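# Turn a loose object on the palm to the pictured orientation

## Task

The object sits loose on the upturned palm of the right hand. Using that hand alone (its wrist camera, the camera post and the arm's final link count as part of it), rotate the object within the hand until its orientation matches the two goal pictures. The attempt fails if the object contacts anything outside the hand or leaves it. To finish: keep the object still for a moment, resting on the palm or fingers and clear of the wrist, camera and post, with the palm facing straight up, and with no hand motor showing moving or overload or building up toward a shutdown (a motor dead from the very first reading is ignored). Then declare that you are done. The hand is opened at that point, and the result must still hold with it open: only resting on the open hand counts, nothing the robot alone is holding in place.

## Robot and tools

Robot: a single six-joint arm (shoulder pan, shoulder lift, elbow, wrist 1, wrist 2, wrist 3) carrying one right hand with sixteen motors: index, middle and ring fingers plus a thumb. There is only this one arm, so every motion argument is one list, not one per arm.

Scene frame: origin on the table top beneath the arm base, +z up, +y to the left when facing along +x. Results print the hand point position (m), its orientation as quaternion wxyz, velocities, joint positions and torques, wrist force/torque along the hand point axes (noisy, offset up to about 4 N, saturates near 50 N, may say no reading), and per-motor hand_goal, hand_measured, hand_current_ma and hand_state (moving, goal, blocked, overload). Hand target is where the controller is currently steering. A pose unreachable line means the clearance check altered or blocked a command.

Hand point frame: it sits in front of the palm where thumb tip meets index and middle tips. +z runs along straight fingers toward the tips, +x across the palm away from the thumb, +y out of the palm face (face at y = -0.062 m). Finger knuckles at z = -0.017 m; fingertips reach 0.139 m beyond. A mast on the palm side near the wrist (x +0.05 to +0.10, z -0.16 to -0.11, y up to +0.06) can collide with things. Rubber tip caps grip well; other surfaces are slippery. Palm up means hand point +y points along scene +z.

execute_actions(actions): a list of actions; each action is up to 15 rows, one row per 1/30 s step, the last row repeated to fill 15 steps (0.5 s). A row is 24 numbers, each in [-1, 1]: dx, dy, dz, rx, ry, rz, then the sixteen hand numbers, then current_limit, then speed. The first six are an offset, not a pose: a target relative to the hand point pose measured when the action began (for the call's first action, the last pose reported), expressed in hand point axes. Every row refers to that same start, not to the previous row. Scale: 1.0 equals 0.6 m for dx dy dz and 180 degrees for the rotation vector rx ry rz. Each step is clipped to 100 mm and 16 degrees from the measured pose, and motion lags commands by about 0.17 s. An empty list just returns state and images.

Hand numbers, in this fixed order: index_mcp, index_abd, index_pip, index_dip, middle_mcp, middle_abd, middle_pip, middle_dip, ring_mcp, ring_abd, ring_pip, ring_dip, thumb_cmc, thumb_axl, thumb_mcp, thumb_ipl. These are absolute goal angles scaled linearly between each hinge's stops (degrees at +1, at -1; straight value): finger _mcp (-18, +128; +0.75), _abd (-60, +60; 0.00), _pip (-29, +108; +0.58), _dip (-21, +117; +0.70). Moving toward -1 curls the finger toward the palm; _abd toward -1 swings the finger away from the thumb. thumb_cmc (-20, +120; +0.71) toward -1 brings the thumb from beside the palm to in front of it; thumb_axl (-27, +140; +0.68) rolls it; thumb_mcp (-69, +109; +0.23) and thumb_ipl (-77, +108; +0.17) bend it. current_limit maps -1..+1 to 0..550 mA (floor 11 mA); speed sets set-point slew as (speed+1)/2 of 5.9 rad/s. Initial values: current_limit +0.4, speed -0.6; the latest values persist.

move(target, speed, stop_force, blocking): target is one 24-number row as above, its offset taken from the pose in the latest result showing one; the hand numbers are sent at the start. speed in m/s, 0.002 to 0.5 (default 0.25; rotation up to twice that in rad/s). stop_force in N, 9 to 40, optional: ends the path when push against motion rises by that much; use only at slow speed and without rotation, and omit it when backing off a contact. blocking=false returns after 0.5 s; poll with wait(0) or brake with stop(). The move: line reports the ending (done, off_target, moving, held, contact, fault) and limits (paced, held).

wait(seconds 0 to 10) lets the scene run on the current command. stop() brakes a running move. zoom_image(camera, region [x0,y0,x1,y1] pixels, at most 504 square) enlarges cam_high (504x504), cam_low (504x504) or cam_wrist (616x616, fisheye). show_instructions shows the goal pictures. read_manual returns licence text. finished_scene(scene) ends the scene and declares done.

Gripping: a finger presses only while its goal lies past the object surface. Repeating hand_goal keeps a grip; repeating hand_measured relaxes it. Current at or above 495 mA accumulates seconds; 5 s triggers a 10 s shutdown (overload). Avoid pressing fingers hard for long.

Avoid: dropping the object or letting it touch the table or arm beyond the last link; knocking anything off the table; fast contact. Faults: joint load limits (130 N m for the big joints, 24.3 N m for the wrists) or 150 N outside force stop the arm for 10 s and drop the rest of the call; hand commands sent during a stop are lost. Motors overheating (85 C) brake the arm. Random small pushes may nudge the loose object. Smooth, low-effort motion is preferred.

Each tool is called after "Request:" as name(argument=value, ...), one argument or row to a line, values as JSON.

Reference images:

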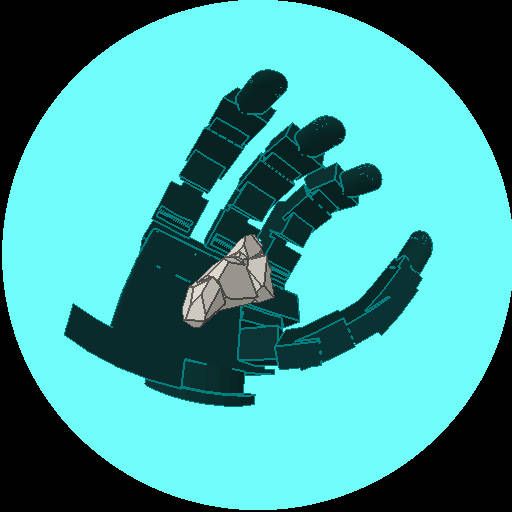

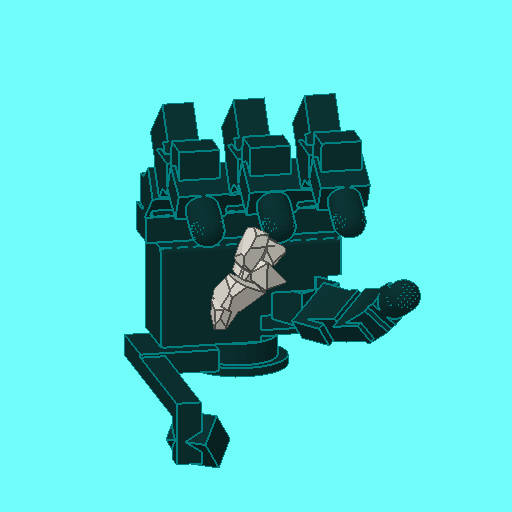

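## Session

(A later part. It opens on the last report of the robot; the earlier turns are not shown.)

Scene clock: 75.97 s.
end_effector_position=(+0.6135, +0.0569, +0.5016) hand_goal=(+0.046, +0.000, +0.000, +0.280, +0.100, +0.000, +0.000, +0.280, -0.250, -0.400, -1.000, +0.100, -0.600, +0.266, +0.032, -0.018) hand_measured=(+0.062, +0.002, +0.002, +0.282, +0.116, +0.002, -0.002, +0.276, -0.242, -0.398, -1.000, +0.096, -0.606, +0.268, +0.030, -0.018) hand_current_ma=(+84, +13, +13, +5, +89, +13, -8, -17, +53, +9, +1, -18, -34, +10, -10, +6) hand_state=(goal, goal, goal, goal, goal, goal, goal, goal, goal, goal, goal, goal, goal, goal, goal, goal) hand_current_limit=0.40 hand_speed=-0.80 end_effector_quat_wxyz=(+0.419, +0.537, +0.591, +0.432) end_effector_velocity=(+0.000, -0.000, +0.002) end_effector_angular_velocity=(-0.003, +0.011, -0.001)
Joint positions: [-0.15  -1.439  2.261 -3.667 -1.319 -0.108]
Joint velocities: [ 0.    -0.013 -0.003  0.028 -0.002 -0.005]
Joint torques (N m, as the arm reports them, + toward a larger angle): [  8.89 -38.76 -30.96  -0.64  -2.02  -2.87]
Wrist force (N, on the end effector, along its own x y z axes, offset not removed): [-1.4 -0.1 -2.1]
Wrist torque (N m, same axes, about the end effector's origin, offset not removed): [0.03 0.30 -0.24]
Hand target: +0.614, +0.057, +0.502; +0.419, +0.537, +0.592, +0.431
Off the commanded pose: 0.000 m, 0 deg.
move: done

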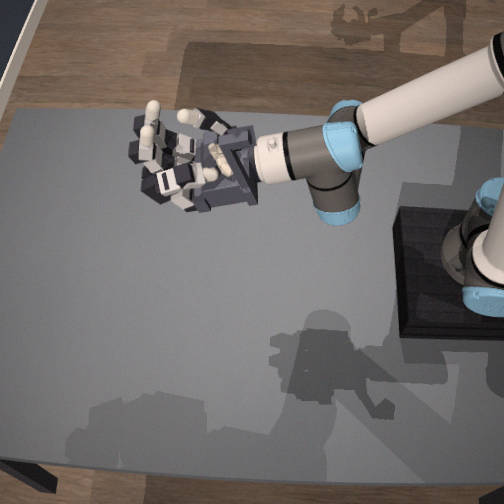

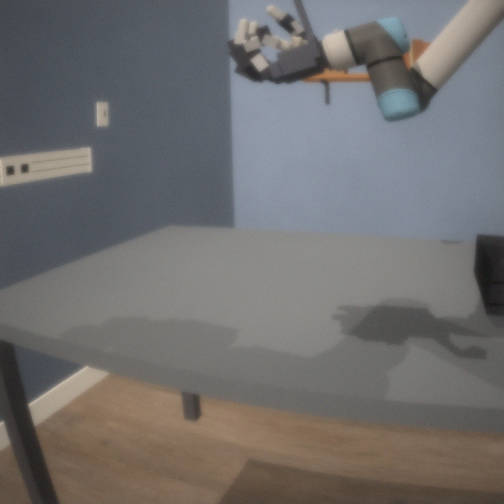

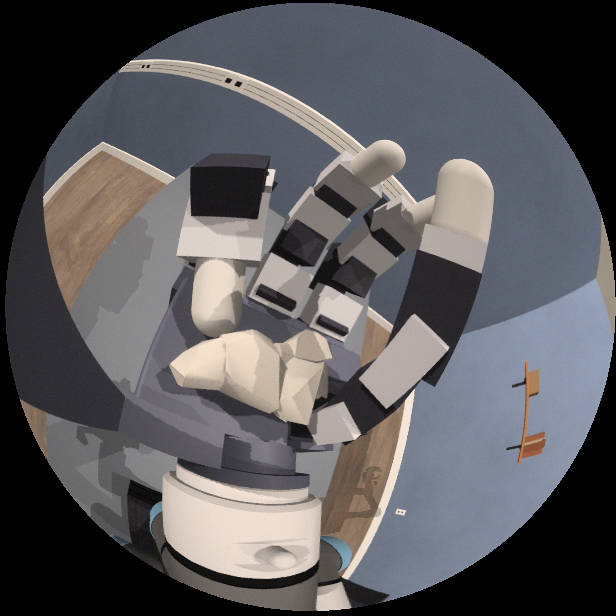

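Request:
move(
  target=[0,0,0,0.04,0,0,0.046,0,0,0.28,0.1,0,0,0.28,-0.4,-0.3,-1,0.28,-0.6,0.266,0.032,-0.018,0.4,-0.9],
  speed=0.06,
)

Scene clock: 82.43 s.
end_effector_position=(+0.6135, +0.0569, +0.5016) hand_goal=(+0.046, +0.000, +0.000, +0.280, +0.100, +0.000, +0.000, +0.280, -0.400, -0.300, -1.000, +0.280, -0.600, +0.266, +0.032, -0.018) hand_measured=(+0.062, +0.002, +0.002, +0.282, +0.116, +0.002, -0.002, +0.276, -0.336, -0.320, -0.992, +0.278, -0.606, +0.268, +0.030, -0.018) hand_current_ma=(+84, +13, +13, +5, +89, +13, -7, -16, +381, -86, +45, -12, -33, +10, -13, +5) hand_state=(goal, goal, goal, goal, goal, goal, goal, goal, blocked, goal, goal, goal, goal, goal, goal, goal) hand_current_limit=0.40 hand_speed=-0.90 end_effector_quat_wxyz=(+0.385, +0.562, +0.617, +0.394) end_effector_velocity=(+0.000, -0.000, -0.002) end_effector_angular_velocity=(-0.000, +0.019, -0.000)
Joint positions: [-0.148 -1.539  2.249 -3.43  -1.337 -0.137]
Joint velocities: [ 0.    -0.01  -0.002  0.032 -0.002 -0.003]
Joint torques (N m, as the arm reports them, + toward a larger angle): [  8.78 -37.04 -29.27  -1.04  -1.97  -2.42]
Wrist force (N, on the end effector, along its own x y z axes, offset not removed): [-1.9 0.6 0.2]
Wrist torque (N m, same axes, about the end effector's origin, offset not removed): [-0.11 0.25 -0.29]
Hand target: +0.614, +0.057, +0.502; +0.385, +0.562, +0.617, +0.394
Off the commanded pose: 0.000 m, 0 deg.
move: done

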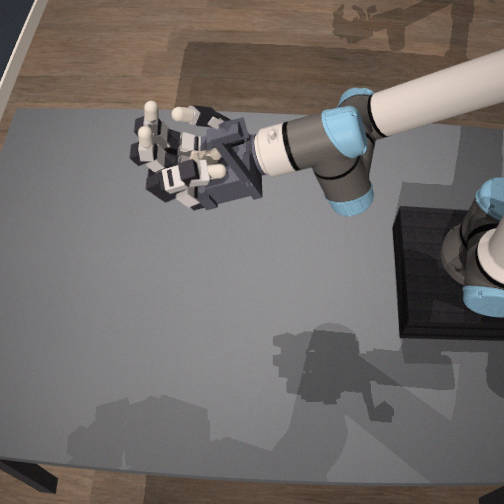

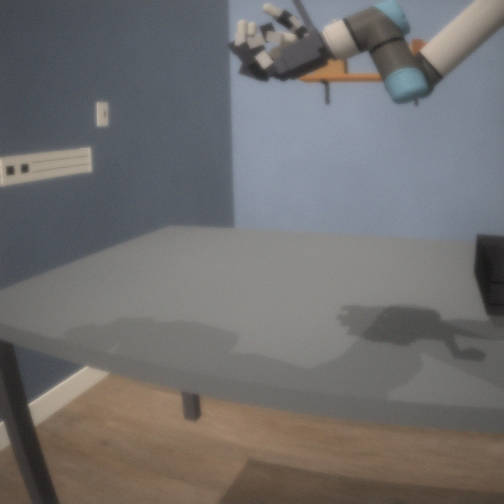

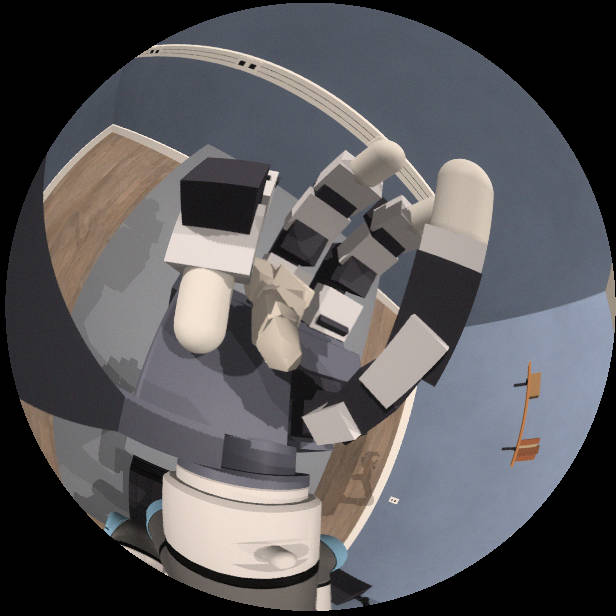

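Request:
move(
  target=[0,0,0,-0.13,0,0.01,0.046,0,0,0.28,0.046,0,0,0.28,0.046,0,0,0.28,-0.6,0.266,0.032,-0.018,0.4,-0.7],
  speed=0.12,
)

Request:
zoom_image(
  camera="cam_high",
  region=[120, 80, 280, 240],
)

Scene clock: 89.70 s.
end_effector_position=(+0.6135, +0.0569, +0.5015) hand_goal=(+0.046, +0.000, +0.000, +0.280, +0.046, +0.000, +0.000, +0.280, +0.046, +0.000, +0.000, +0.280, -0.600, +0.266, +0.032, -0.018) hand_measured=(+0.062, +0.002, +0.002, +0.282, +0.062, +0.002, +0.000, +0.276, +0.050, -0.004, -0.002, +0.278, -0.606, +0.268, +0.030, -0.018) hand_current_ma=(+84, +13, +13, +5, +87, +13, -5, -15, +27, -15, -13, -12, -31, +10, -14, +5) hand_state=(goal, goal, goal, goal, goal, goal, goal, goal, goal, goal, goal, goal, goal, goal, goal, goal) hand_current_limit=0.40 hand_speed=-0.70 end_effector_quat_wxyz=(+0.484, +0.482, +0.516, +0.517) end_effector_velocity=(-0.000, -0.000, +0.002) end_effector_angular_velocity=(+0.001, -0.016, -0.000)
Joint positions: [-0.134 -1.19   2.198 -4.146 -1.321 -0.001]
Joint velocities: [ 0.001  0.009 -0.007 -0.019 -0.001  0.004]
Joint torques (N m, as the arm reports them, + toward a larger angle): [  9.44 -19.08 -25.92  -3.64  -2.31   2.12]
Wrist force (N, on the end effector, along its own x y z axes, offset not removed): [1.0 2.2 0.6]
Wrist torque (N m, same axes, about the end effector's origin, offset not removed): [0.04 -0.14 0.05]
Hand target: +0.614, +0.057, +0.502; +0.485, +0.482, +0.515, +0.517
Off the commanded pose: 0.000 m, 0 deg.
move: done

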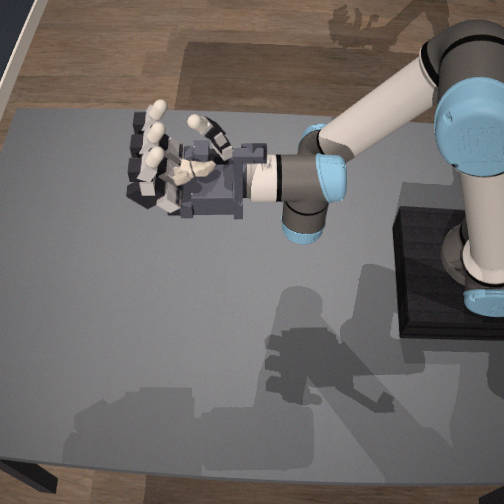

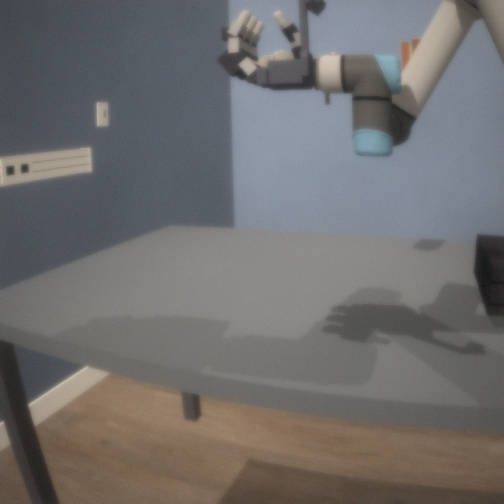

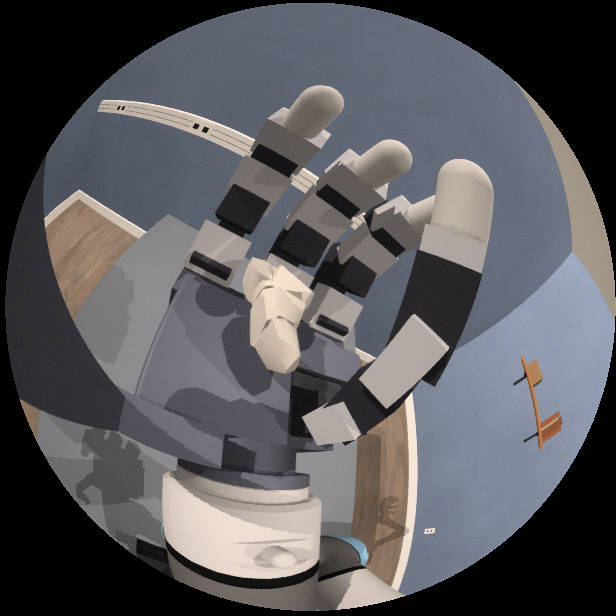

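Region (120, 80, 280, 240) of cam_high's 504x504 image, scaled by 3.150, with more detail than that image has.

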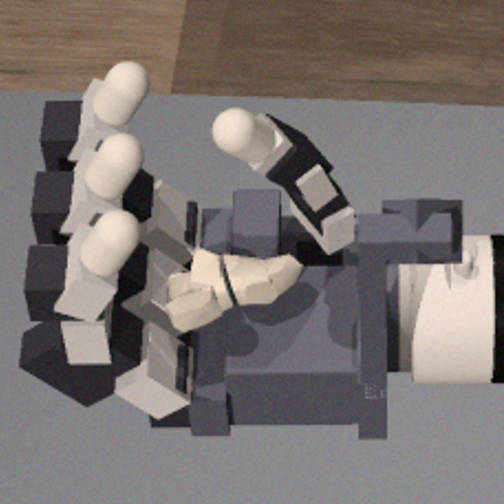

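Request:
move(
  target=[0,0,0,0,0,0,0.046,0,0,0.28,-0.65,0,0.5,0.6,0.046,0,0,0.28,-0.6,0.266,0.23,0.17,0.4,-0.8],
)

Request:
move(
  target=[0,0,0,0,0,0,0.046,0,0,0.28,0.05,0,0,0.28,0.046,0,0,0.28,-1,0.266,0.23,0.17,0.4,-0.8],
)

Scene clock: 97.87 s.
end_effector_position=(+0.6135, +0.0569, +0.5015) hand_goal=(+0.046, +0.000, +0.000, +0.280, -0.650, +0.000, +0.500, +0.600, +0.046, +0.000, +0.000, +0.280, -0.600, +0.266, +0.230, +0.170) hand_measured=(+0.062, +0.002, +0.002, +0.282, -0.648, +0.002, +0.498, +0.596, +0.050, -0.004, -0.002, +0.278, -0.602, +0.268, +0.228, +0.168) hand_current_ma=(+84, +13, +13, +5, +8, +13, -14, -16, +27, -15, -13, -12, -13, +10, -17, -15) hand_state=(goal, goal, goal, goal, goal, goal, goal, goal, goal, goal, goal, goal, goal, goal, goal, goal) hand_current_limit=0.40 hand_speed=-0.80 end_effector_quat_wxyz=(+0.484, +0.482, +0.516, +0.517) end_effector_velocity=(-0.000, -0.000, +0.001) end_effector_angular_velocity=(-0.000, -0.001, -0.001)
Joint positions: [-0.134 -1.19   2.198 -4.146 -1.321 -0.001]
Joint velocities: [ 0.    -0.001  0.    -0.    -0.001 -0.   ]
Joint torques (N m, as the arm reports them, + toward a larger angle): [ -8.72 -44.85  -2.47  -0.1    2.46  -2.58]
Wrist force (N, on the end effector, along its own x y z axes, offset not removed): [0.2 0.4 -1.8]
Wrist torque (N m, same axes, about the end effector's origin, offset not removed): [-0.03 0.00 -0.11]
Hand target: +0.613, +0.057, +0.502; +0.484, +0.482, +0.516, +0.517
Off the commanded pose: 0.000 m, 0 deg.
move: done

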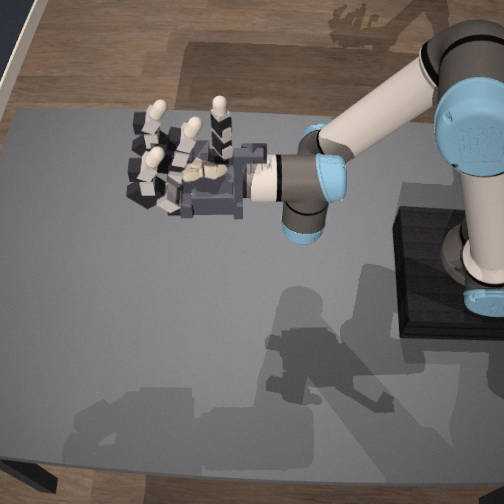

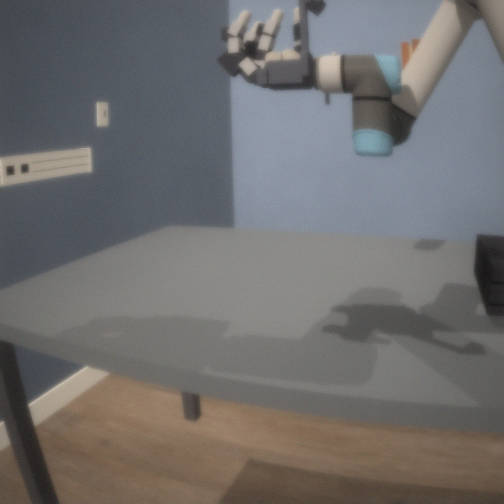

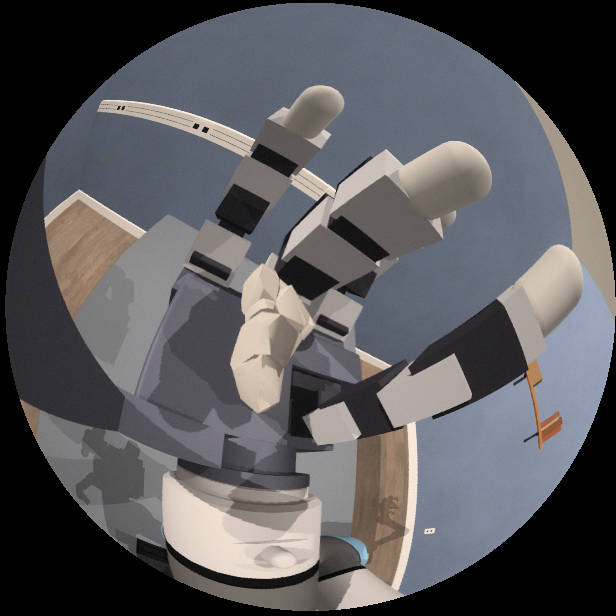

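Scene clock: 99.67 s.
end_effector_position=(+0.6135, +0.0569, +0.5015) hand_goal=(+0.046, +0.000, +0.000, +0.280, +0.050, +0.000, +0.000, +0.280, +0.046, +0.000, +0.000, +0.280, -1.000, +0.266, +0.230, +0.170) hand_measured=(+0.062, +0.002, +0.002, +0.282, +0.054, +0.002, +0.002, +0.282, +0.050, -0.004, -0.002, +0.278, -1.000, +0.268, +0.228, +0.168) hand_current_ma=(+84, +13, +13, +5, +21, +13, +10, +13, +27, -15, -13, -12, +0, +10, -15, -14) hand_state=(goal, goal, goal, goal, goal, goal, goal, goal, goal, goal, goal, goal, goal, goal, goal, goal) hand_current_limit=0.40 hand_speed=-0.80 end_effector_quat_wxyz=(+0.484, +0.482, +0.516, +0.517) end_effector_velocity=(+0.000, -0.000, -0.001) end_effector_angular_velocity=(+0.000, +0.003, -0.000)
Joint positions: [-0.134 -1.19   2.198 -4.146 -1.321 -0.001]
Joint velocities: [-0.001 -0.     0.001  0.003  0.    -0.   ]
Joint torques (N m, as the arm reports them, + toward a larger angle): [ -8.34 -45.39  -1.98  -0.2    2.44  -2.27]
Wrist force (N, on the end effector, along its own x y z axes, offset not removed): [-1.7 0.9 0.1]
Wrist torque (N m, same axes, about the end effector's origin, offset not removed): [-0.15 0.08 -0.32]
Hand target: +0.613, +0.057, +0.502; +0.484, +0.482, +0.516, +0.517
Off the commanded pose: 0.000 m, 0 deg.
move: done

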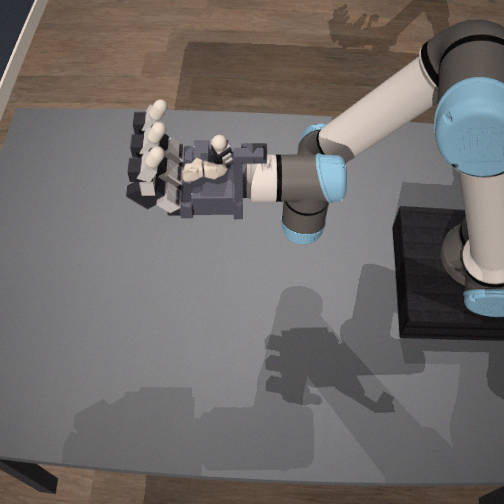

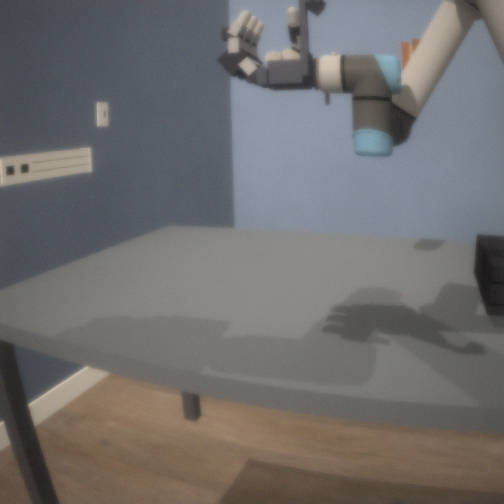

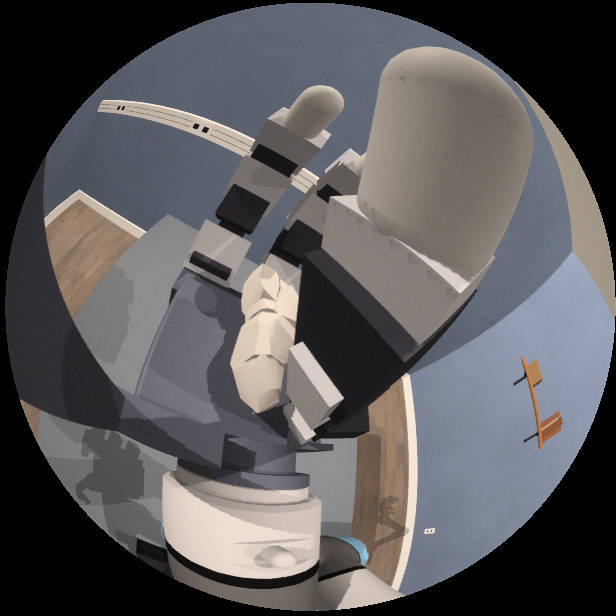

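Keep the thumb as a stop for the tail; sweep the head toward the thumb side with the ring tip.

Request:
move(
  target=[0,0,0,0,0,0,0.046,0,0,0.28,0.4,0,0,0.28,0.35,0,-1,-0.35,-1,0.68,0.5,0.17,0.4,-0.5],
)

Request:
move(
  target=[0,0,0,0,0,0,0.046,0,0,0.28,0.4,0,0,0.28,0.2,-0.9,-1,-0.35,-1,0.68,0.5,0.17,0.4,-0.8],
)

Scene clock: 108.50 s.
end_effector_position=(+0.6135, +0.0569, +0.5015) hand_goal=(+0.046, +0.000, +0.000, +0.280, +0.400, +0.000, +0.000, +0.280, +0.350, +0.000, -1.000, -0.350, -1.000, +0.680, +0.500, +0.170) hand_measured=(+0.062, +0.002, +0.002, +0.282, +0.408, +0.002, +0.002, +0.282, +0.354, -0.004, -1.000, -0.348, -1.000, +0.680, +0.500, +0.168) hand_current_ma=(+84, +13, +13, +5, +40, +13, +9, +13, +29, -15, +2, +11, +0, -6, +0, -10) hand_state=(goal, goal, goal, goal, goal, goal, goal, goal, goal, goal, goal, goal, goal, goal, goal, goal) hand_current_limit=0.40 hand_speed=-0.50 end_effector_quat_wxyz=(+0.484, +0.482, +0.516, +0.517) end_effector_velocity=(-0.000, -0.000, +0.001) end_effector_angular_velocity=(-0.000, -0.003, -0.001)
Joint positions: [-0.134 -1.19   2.198 -4.146 -1.321 -0.001]
Joint velocities: [ 0.     0.    -0.002 -0.002 -0.001  0.   ]
Joint torques (N m, as the arm reports them, + toward a larger angle): [ -7.22 -45.1   -2.    -0.72   2.24  -2.51]
Wrist force (N, on the end effector, along its own x y z axes, offset not removed): [-0.6 0.7 -0.7]
Wrist torque (N m, same axes, about the end effector's origin, offset not removed): [-0.12 0.13 -0.23]
Hand target: +0.613, +0.057, +0.502; +0.484, +0.482, +0.516, +0.517
Off the commanded pose: 0.000 m, 0 deg.
move: done

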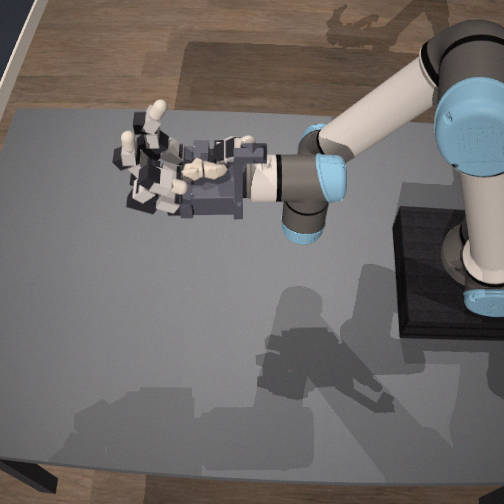

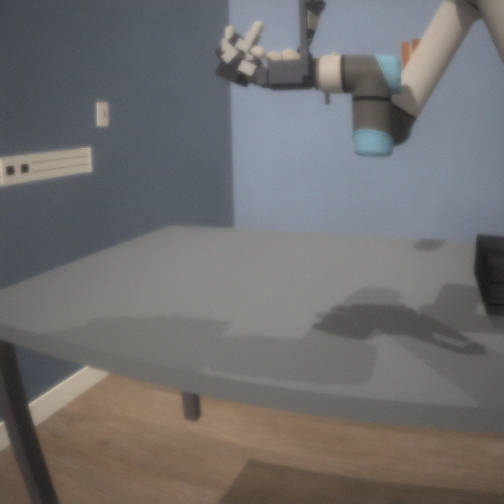

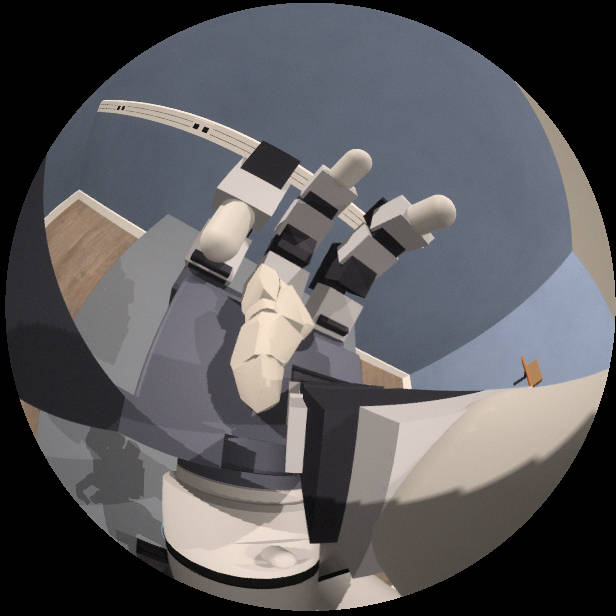

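Scene clock: 110.37 s.
end_effector_position=(+0.6135, +0.0569, +0.5015) hand_goal=(+0.046, +0.000, +0.000, +0.280, +0.400, +0.000, +0.000, +0.280, +0.200, -0.900, -1.000, -0.350, -1.000, +0.680, +0.500, +0.170) hand_measured=(+0.062, +0.002, +0.002, +0.282, +0.408, +0.002, +0.002, +0.282, +0.212, -0.898, -1.000, -0.348, -1.000, +0.680, +0.500, +0.168) hand_current_ma=(+84, +13, +13, +5, +40, +13, +9, +13, +69, +13, +1, +11, +0, -6, +0, -10) hand_state=(goal, goal, goal, goal, goal, goal, goal, goal, goal, goal, goal, goal, goal, goal, goal, goal) hand_current_limit=0.40 hand_speed=-0.80 end_effector_quat_wxyz=(+0.484, +0.482, +0.516, +0.517) end_effector_velocity=(+0.000, -0.000, +0.001) end_effector_angular_velocity=(-0.000, -0.002, -0.000)
Joint positions: [-0.134 -1.19   2.198 -4.146 -1.321 -0.001]
Joint velocities: [-0.     0.    -0.001 -0.001 -0.    -0.   ]
Joint torques (N m, as the arm reports them, + toward a larger angle): [ -7.86 -45.6   -1.64  -0.53   2.45  -2.14]
Wrist force (N, on the end effector, along its own x y z axes, offset not removed): [-0.7 -0.7 0.2]
Wrist torque (N m, same axes, about the end effector's origin, offset not removed): [-0.28 0.09 -0.23]
Hand target: +0.613, +0.057, +0.502; +0.484, +0.482, +0.516, +0.517
Off the commanded pose: 0.000 m, 0 deg.
move: done

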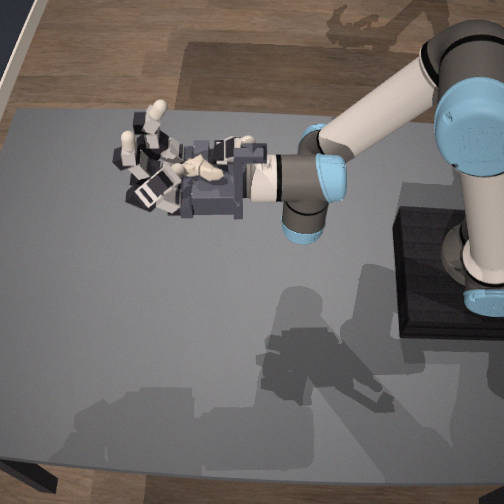

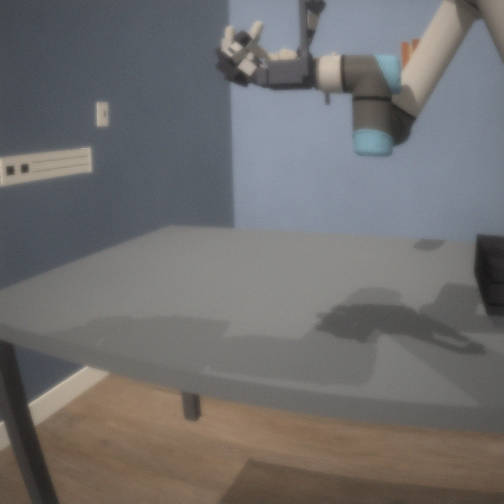

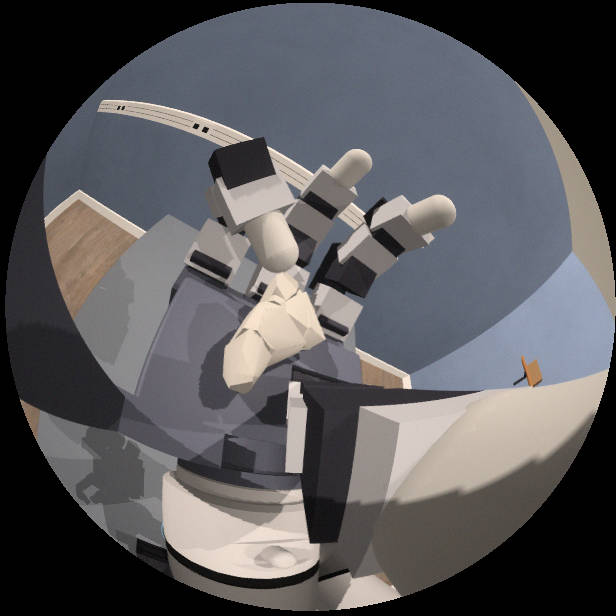

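Request:
move(
  target=[0,0,0,0,0,0,0.046,0,0,0.28,0.4,0,0,0.28,0.03,-0.5,-1,-0.35,-0.1,0.27,0.03,0,0.4,-0.6],
)

Request:
move(
  target=[0,0,0,0,0,0,0.046,0,0,0.28,0.4,0,0,0.28,0.0,-0.85,-1,-0.4,-0.1,0.27,0.03,0,0.4,-0.85],
)

Request:
move(
  target=[0,0,0,0,0,0,0.046,0,0,0.28,0.4,0,0,0.28,0.4,0,-0.9,-0.3,-0.1,0.27,0.03,0,0.4,-0.6],
)

Scene clock: 122.27 s.
end_effector_position=(+0.6135, +0.0569, +0.5015) hand_goal=(+0.046, +0.000, +0.000, +0.280, +0.400, +0.000, +0.000, +0.280, +0.030, -0.500, -1.000, -0.350, -0.100, +0.270, +0.030, +0.000) hand_measured=(+0.062, +0.002, +0.002, +0.282, +0.408, +0.002, +0.002, +0.282, +0.038, -0.504, -1.000, -0.348, -0.098, +0.272, +0.030, +0.002) hand_current_ma=(+84, +13, +13, +5, +40, +13, +9, +13, +54, -18, +1, +10, +15, +17, +5, +8) hand_state=(goal, goal, goal, goal, goal, goal, goal, goal, goal, goal, goal, goal, goal, goal, goal, goal) hand_current_limit=0.40 hand_speed=-0.60 end_effector_quat_wxyz=(+0.484, +0.482, +0.516, +0.517) end_effector_velocity=(-0.000, +0.000, +0.000) end_effector_angular_velocity=(-0.000, -0.000, +0.000)
Joint positions: [-0.134 -1.19   2.198 -4.146 -1.321 -0.001]
Joint velocities: [ 0.    -0.001  0.001  0.     0.    -0.   ]
Joint torques (N m, as the arm reports them, + toward a larger angle): [ -9.13 -44.9   -1.97  -0.48   2.22  -2.41]
Wrist force (N, on the end effector, along its own x y z axes, offset not removed): [-0.7 -1.4 -1.5]
Wrist torque (N m, same axes, about the end effector's origin, offset not removed): [-0.24 0.05 -0.20]
Hand target: +0.613, +0.057, +0.502; +0.484, +0.482, +0.516, +0.517
Off the commanded pose: 0.000 m, 0 deg.
move: done

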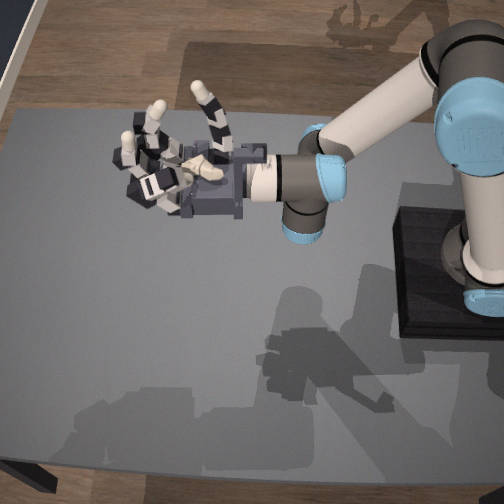

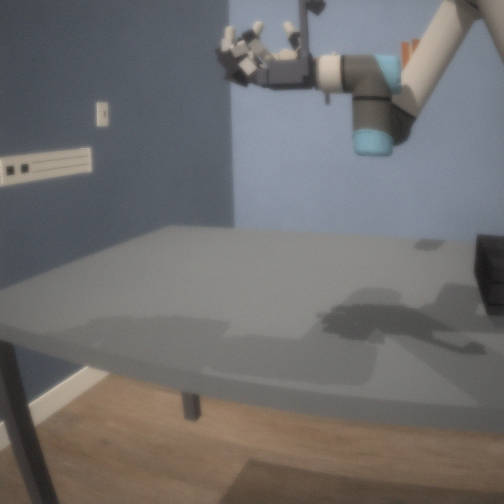

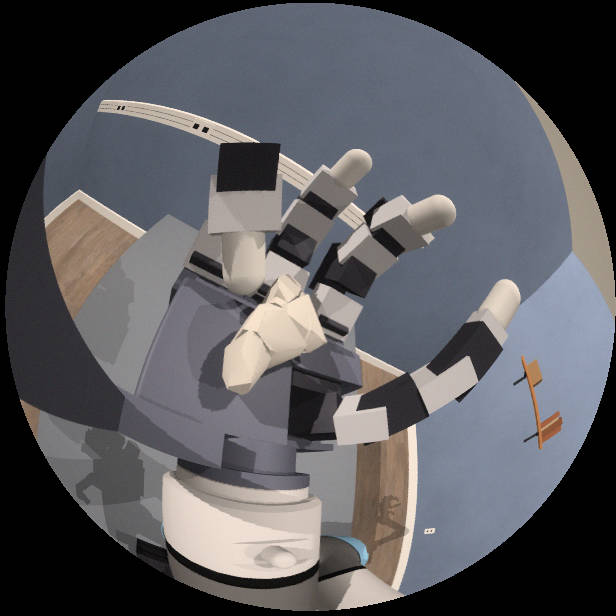

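Scene clock: 123.37 s.
end_effector_position=(+0.6135, +0.0569, +0.5015) hand_goal=(+0.046, +0.000, +0.000, +0.280, +0.400, +0.000, +0.000, +0.280, +0.000, -0.850, -1.000, -0.400, -0.100, +0.270, +0.030, +0.000) hand_measured=(+0.062, +0.002, +0.002, +0.282, +0.408, +0.002, +0.002, +0.282, +0.008, -0.846, -1.000, -0.398, -0.098, +0.272, +0.030, +0.002) hand_current_ma=(+84, +13, +13, +5, +40, +13, +9, +13, +50, +14, +1, +11, +15, +17, +5, +8) hand_state=(goal, goal, goal, goal, goal, goal, goal, goal, goal, goal, goal, goal, goal, goal, goal, goal) hand_current_limit=0.40 hand_speed=-0.85 end_effector_quat_wxyz=(+0.484, +0.482, +0.516, +0.517) end_effector_velocity=(-0.000, -0.000, -0.001) end_effector_angular_velocity=(+0.000, +0.002, -0.000)
Joint positions: [-0.134 -1.19   2.198 -4.146 -1.321 -0.001]
Joint velocities: [-0.    -0.     0.002  0.     0.    -0.   ]
Joint torques (N m, as the arm reports them, + toward a larger angle): [ -8.81 -45.67  -0.74  -0.58   2.1   -2.39]
Wrist force (N, on the end effector, along its own x y z axes, offset not removed): [-0.5 -1.0 -2.5]
Wrist torque (N m, same axes, about the end effector's origin, offset not removed): [-0.18 0.09 -0.11]
Hand target: +0.613, +0.057, +0.502; +0.484, +0.482, +0.516, +0.517
Off the commanded pose: 0.000 m, 0 deg.
move: done

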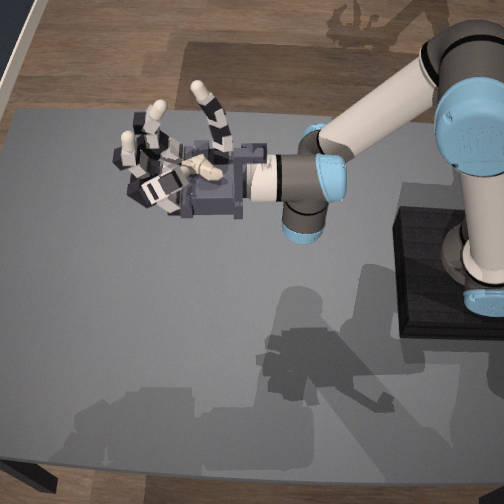

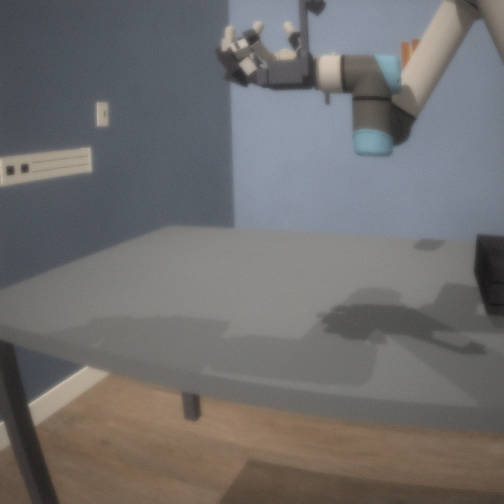

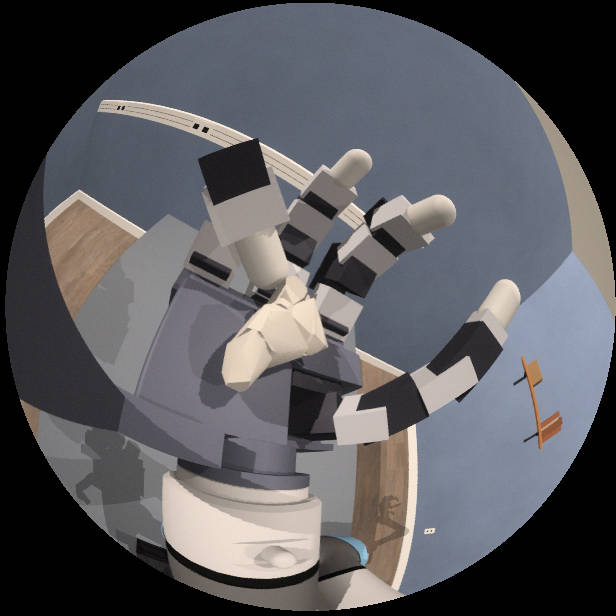

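Scene clock: 124.43 s.
end_effector_position=(+0.6135, +0.0569, +0.5015) hand_goal=(+0.046, +0.000, +0.000, +0.280, +0.400, +0.000, +0.000, +0.280, +0.400, +0.000, -0.900, -0.300, -0.100, +0.270, +0.030, +0.000) hand_measured=(+0.062, +0.002, +0.002, +0.282, +0.408, +0.002, +0.002, +0.282, +0.404, -0.004, -0.906, -0.304, -0.098, +0.272, +0.030, +0.002) hand_current_ma=(+84, +13, +13, +5, +40, +13, +9, +13, +22, -15, -34, -20, +15, +17, +5, +8) hand_state=(goal, goal, goal, goal, goal, goal, goal, goal, goal, goal, goal, goal, goal, goal, goal, goal) hand_current_limit=0.40 hand_speed=-0.60 end_effector_quat_wxyz=(+0.484, +0.482, +0.516, +0.517) end_effector_velocity=(+0.000, +0.000, +0.000) end_effector_angular_velocity=(+0.000, -0.000, +0.000)
Joint positions: [-0.134 -1.19   2.198 -4.146 -1.321 -0.001]
Joint velocities: [ 0.    -0.    -0.001  0.     0.     0.001]
Joint torques (N m, as the arm reports them, + toward a larger angle): [ -8.63 -44.66  -1.57  -0.3    2.24  -2.48]
Wrist force (N, on the end effector, along its own x y z axes, offset not removed): [0.2 2.7 -2.0]
Wrist torque (N m, same axes, about the end effector's origin, offset not removed): [0.38 0.01 0.07]
Hand target: +0.613, +0.057, +0.502; +0.484, +0.482, +0.516, +0.517
Off the commanded pose: 0.000 m, 0 deg.
move: done

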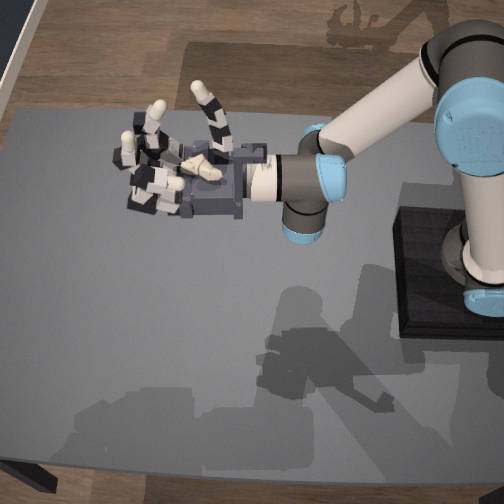

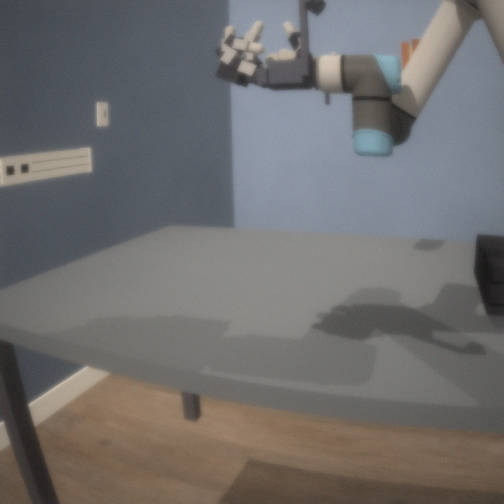

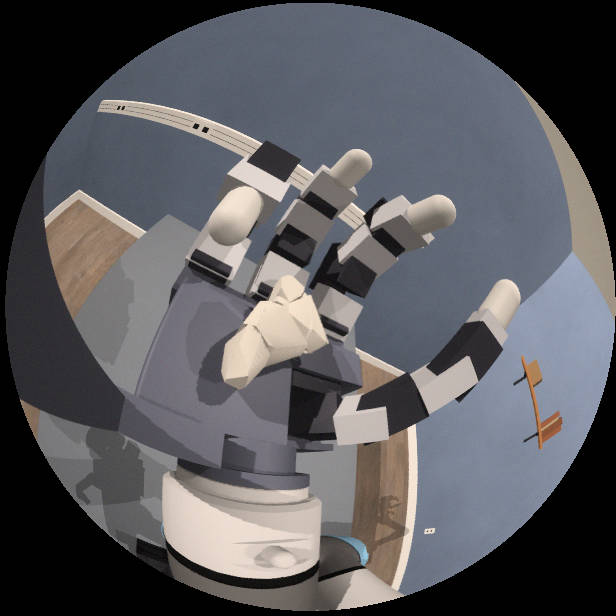

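Nudge the head with the middle knuckle.

Request:
move(
  target=[0,0,0,0,0,0,0.046,0,0,0.28,-0.72,0,0.5,0.6,0.05,0,0,0.28,-0.1,0.27,0.03,0,0.4,-0.7],
)

Request:
move(
  target=[0,0,0,0,0,0,0.046,0,0,0.28,0.05,0,0,0.28,0.05,0,0,0.28,-0.1,0.27,0.03,0,0.4,-0.5],
)

Scene clock: 133.40 s.
end_effector_position=(+0.6135, +0.0569, +0.5015) hand_goal=(+0.046, +0.000, +0.000, +0.280, -0.720, +0.000, +0.500, +0.600, +0.050, +0.000, +0.000, +0.280, -0.100, +0.270, +0.030, +0.000) hand_measured=(+0.062, +0.002, +0.002, +0.282, -0.720, +0.002, +0.498, +0.598, +0.060, -0.004, -0.002, +0.278, -0.098, +0.272, +0.030, +0.002) hand_current_ma=(+84, +13, +13, +5, +3, +13, -7, -14, +65, -15, -15, -17, +15, +17, +5, +8) hand_state=(goal, goal, goal, goal, goal, goal, goal, goal, goal, goal, goal, goal, goal, goal, goal, goal) hand_current_limit=0.40 hand_speed=-0.70 end_effector_quat_wxyz=(+0.484, +0.482, +0.516, +0.517) end_effector_velocity=(-0.000, +0.000, -0.000) end_effector_angular_velocity=(+0.000, -0.001, +0.000)
Joint positions: [-0.134 -1.19   2.198 -4.146 -1.321 -0.001]
Joint velocities: [ 0.     0.001 -0.    -0.001  0.     0.   ]
Joint torques (N m, as the arm reports them, + toward a larger angle): [ -8.54 -45.05  -0.88  -0.24   2.32  -2.55]
Wrist force (N, on the end effector, along its own x y z axes, offset not removed): [-0.3 1.7 0.9]
Wrist torque (N m, same axes, about the end effector's origin, offset not removed): [-0.08 -0.07 -0.08]
Hand target: +0.613, +0.057, +0.502; +0.484, +0.482, +0.516, +0.517
Off the commanded pose: 0.000 m, 0 deg.
move: done

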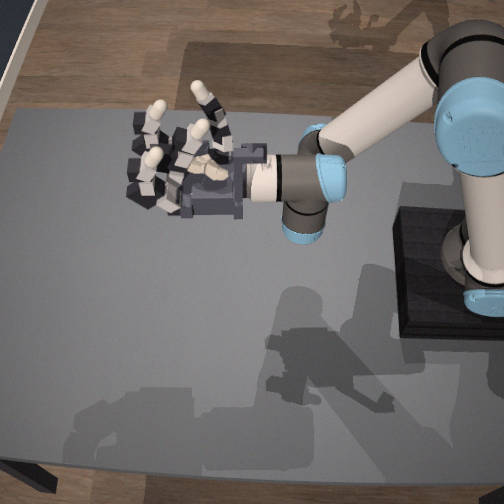

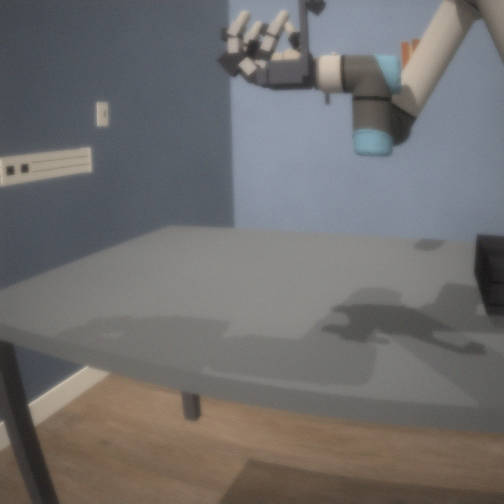

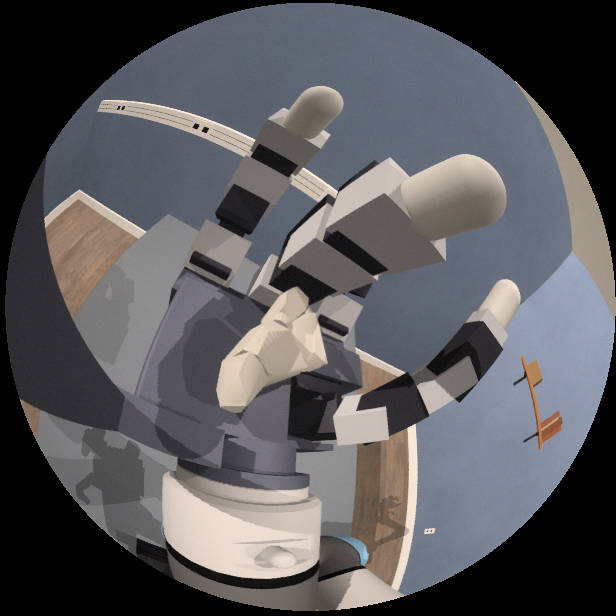

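Scene clock: 134.47 s.
end_effector_position=(+0.6135, +0.0569, +0.5015) hand_goal=(+0.046, +0.000, +0.000, +0.280, +0.050, +0.000, +0.000, +0.280, +0.050, +0.000, +0.000, +0.280, -0.100, +0.270, +0.030, +0.000) hand_measured=(+0.062, +0.002, +0.002, +0.282, +0.054, +0.002, +0.002, +0.282, +0.060, -0.004, -0.002, +0.278, -0.098, +0.272, +0.030, +0.002) hand_current_ma=(+84, +13, +13, +5, +21, +13, +10, +12, +65, -15, -15, -17, +15, +17, +5, +8) hand_state=(goal, goal, goal, goal, goal, goal, goal, goal, goal, goal, goal, goal, goal, goal, goal, goal) hand_current_limit=0.40 hand_speed=-0.50 end_effector_quat_wxyz=(+0.484, +0.482, +0.516, +0.517) end_effector_velocity=(-0.001, -0.000, -0.000) end_effector_angular_velocity=(-0.000, -0.000, -0.001)
Joint positions: [-0.134 -1.19   2.198 -4.146 -1.321 -0.001]
Joint velocities: [-0.    -0.     0.001 -0.001 -0.001 -0.   ]
Joint torques (N m, as the arm reports them, + toward a larger angle): [ -8.04 -44.54  -1.94  -0.44   2.31  -2.61]
Wrist force (N, on the end effector, along its own x y z axes, offset not removed): [-1.0 0.8 -2.1]
Wrist torque (N m, same axes, about the end effector's origin, offset not removed): [-0.01 0.12 -0.11]
Hand target: +0.613, +0.057, +0.502; +0.484, +0.482, +0.516, +0.517
Off the commanded pose: 0.000 m, 0 deg.
move: done

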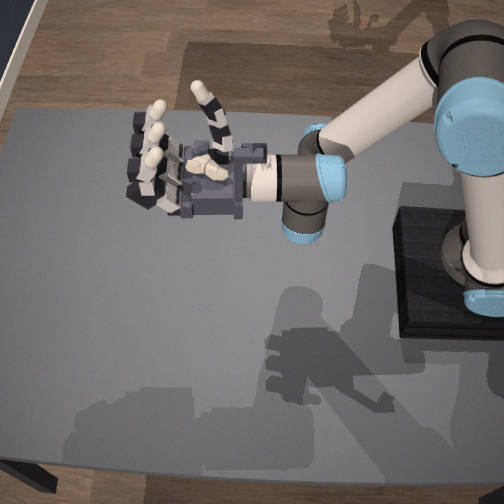

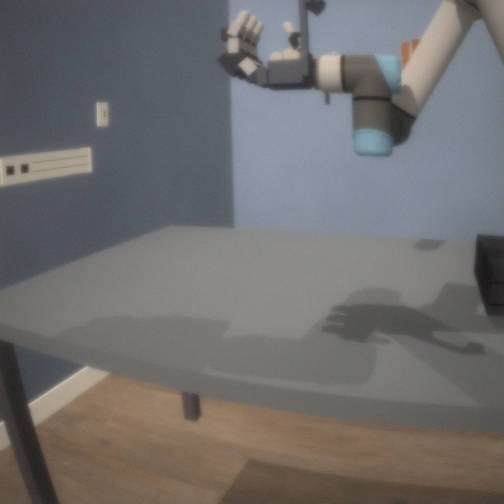

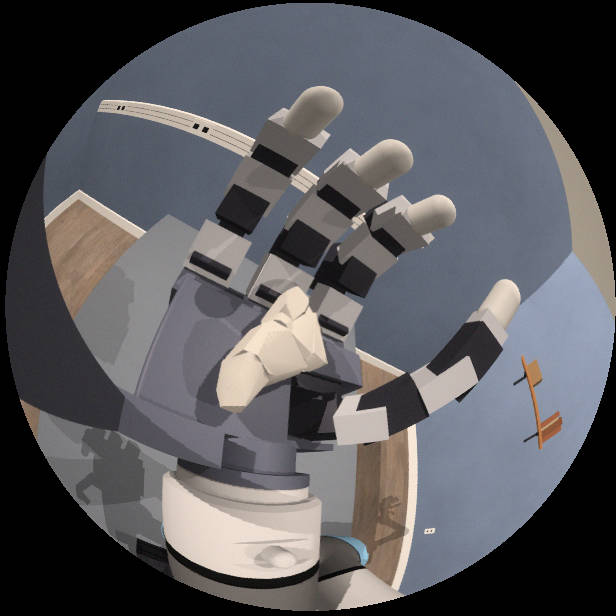

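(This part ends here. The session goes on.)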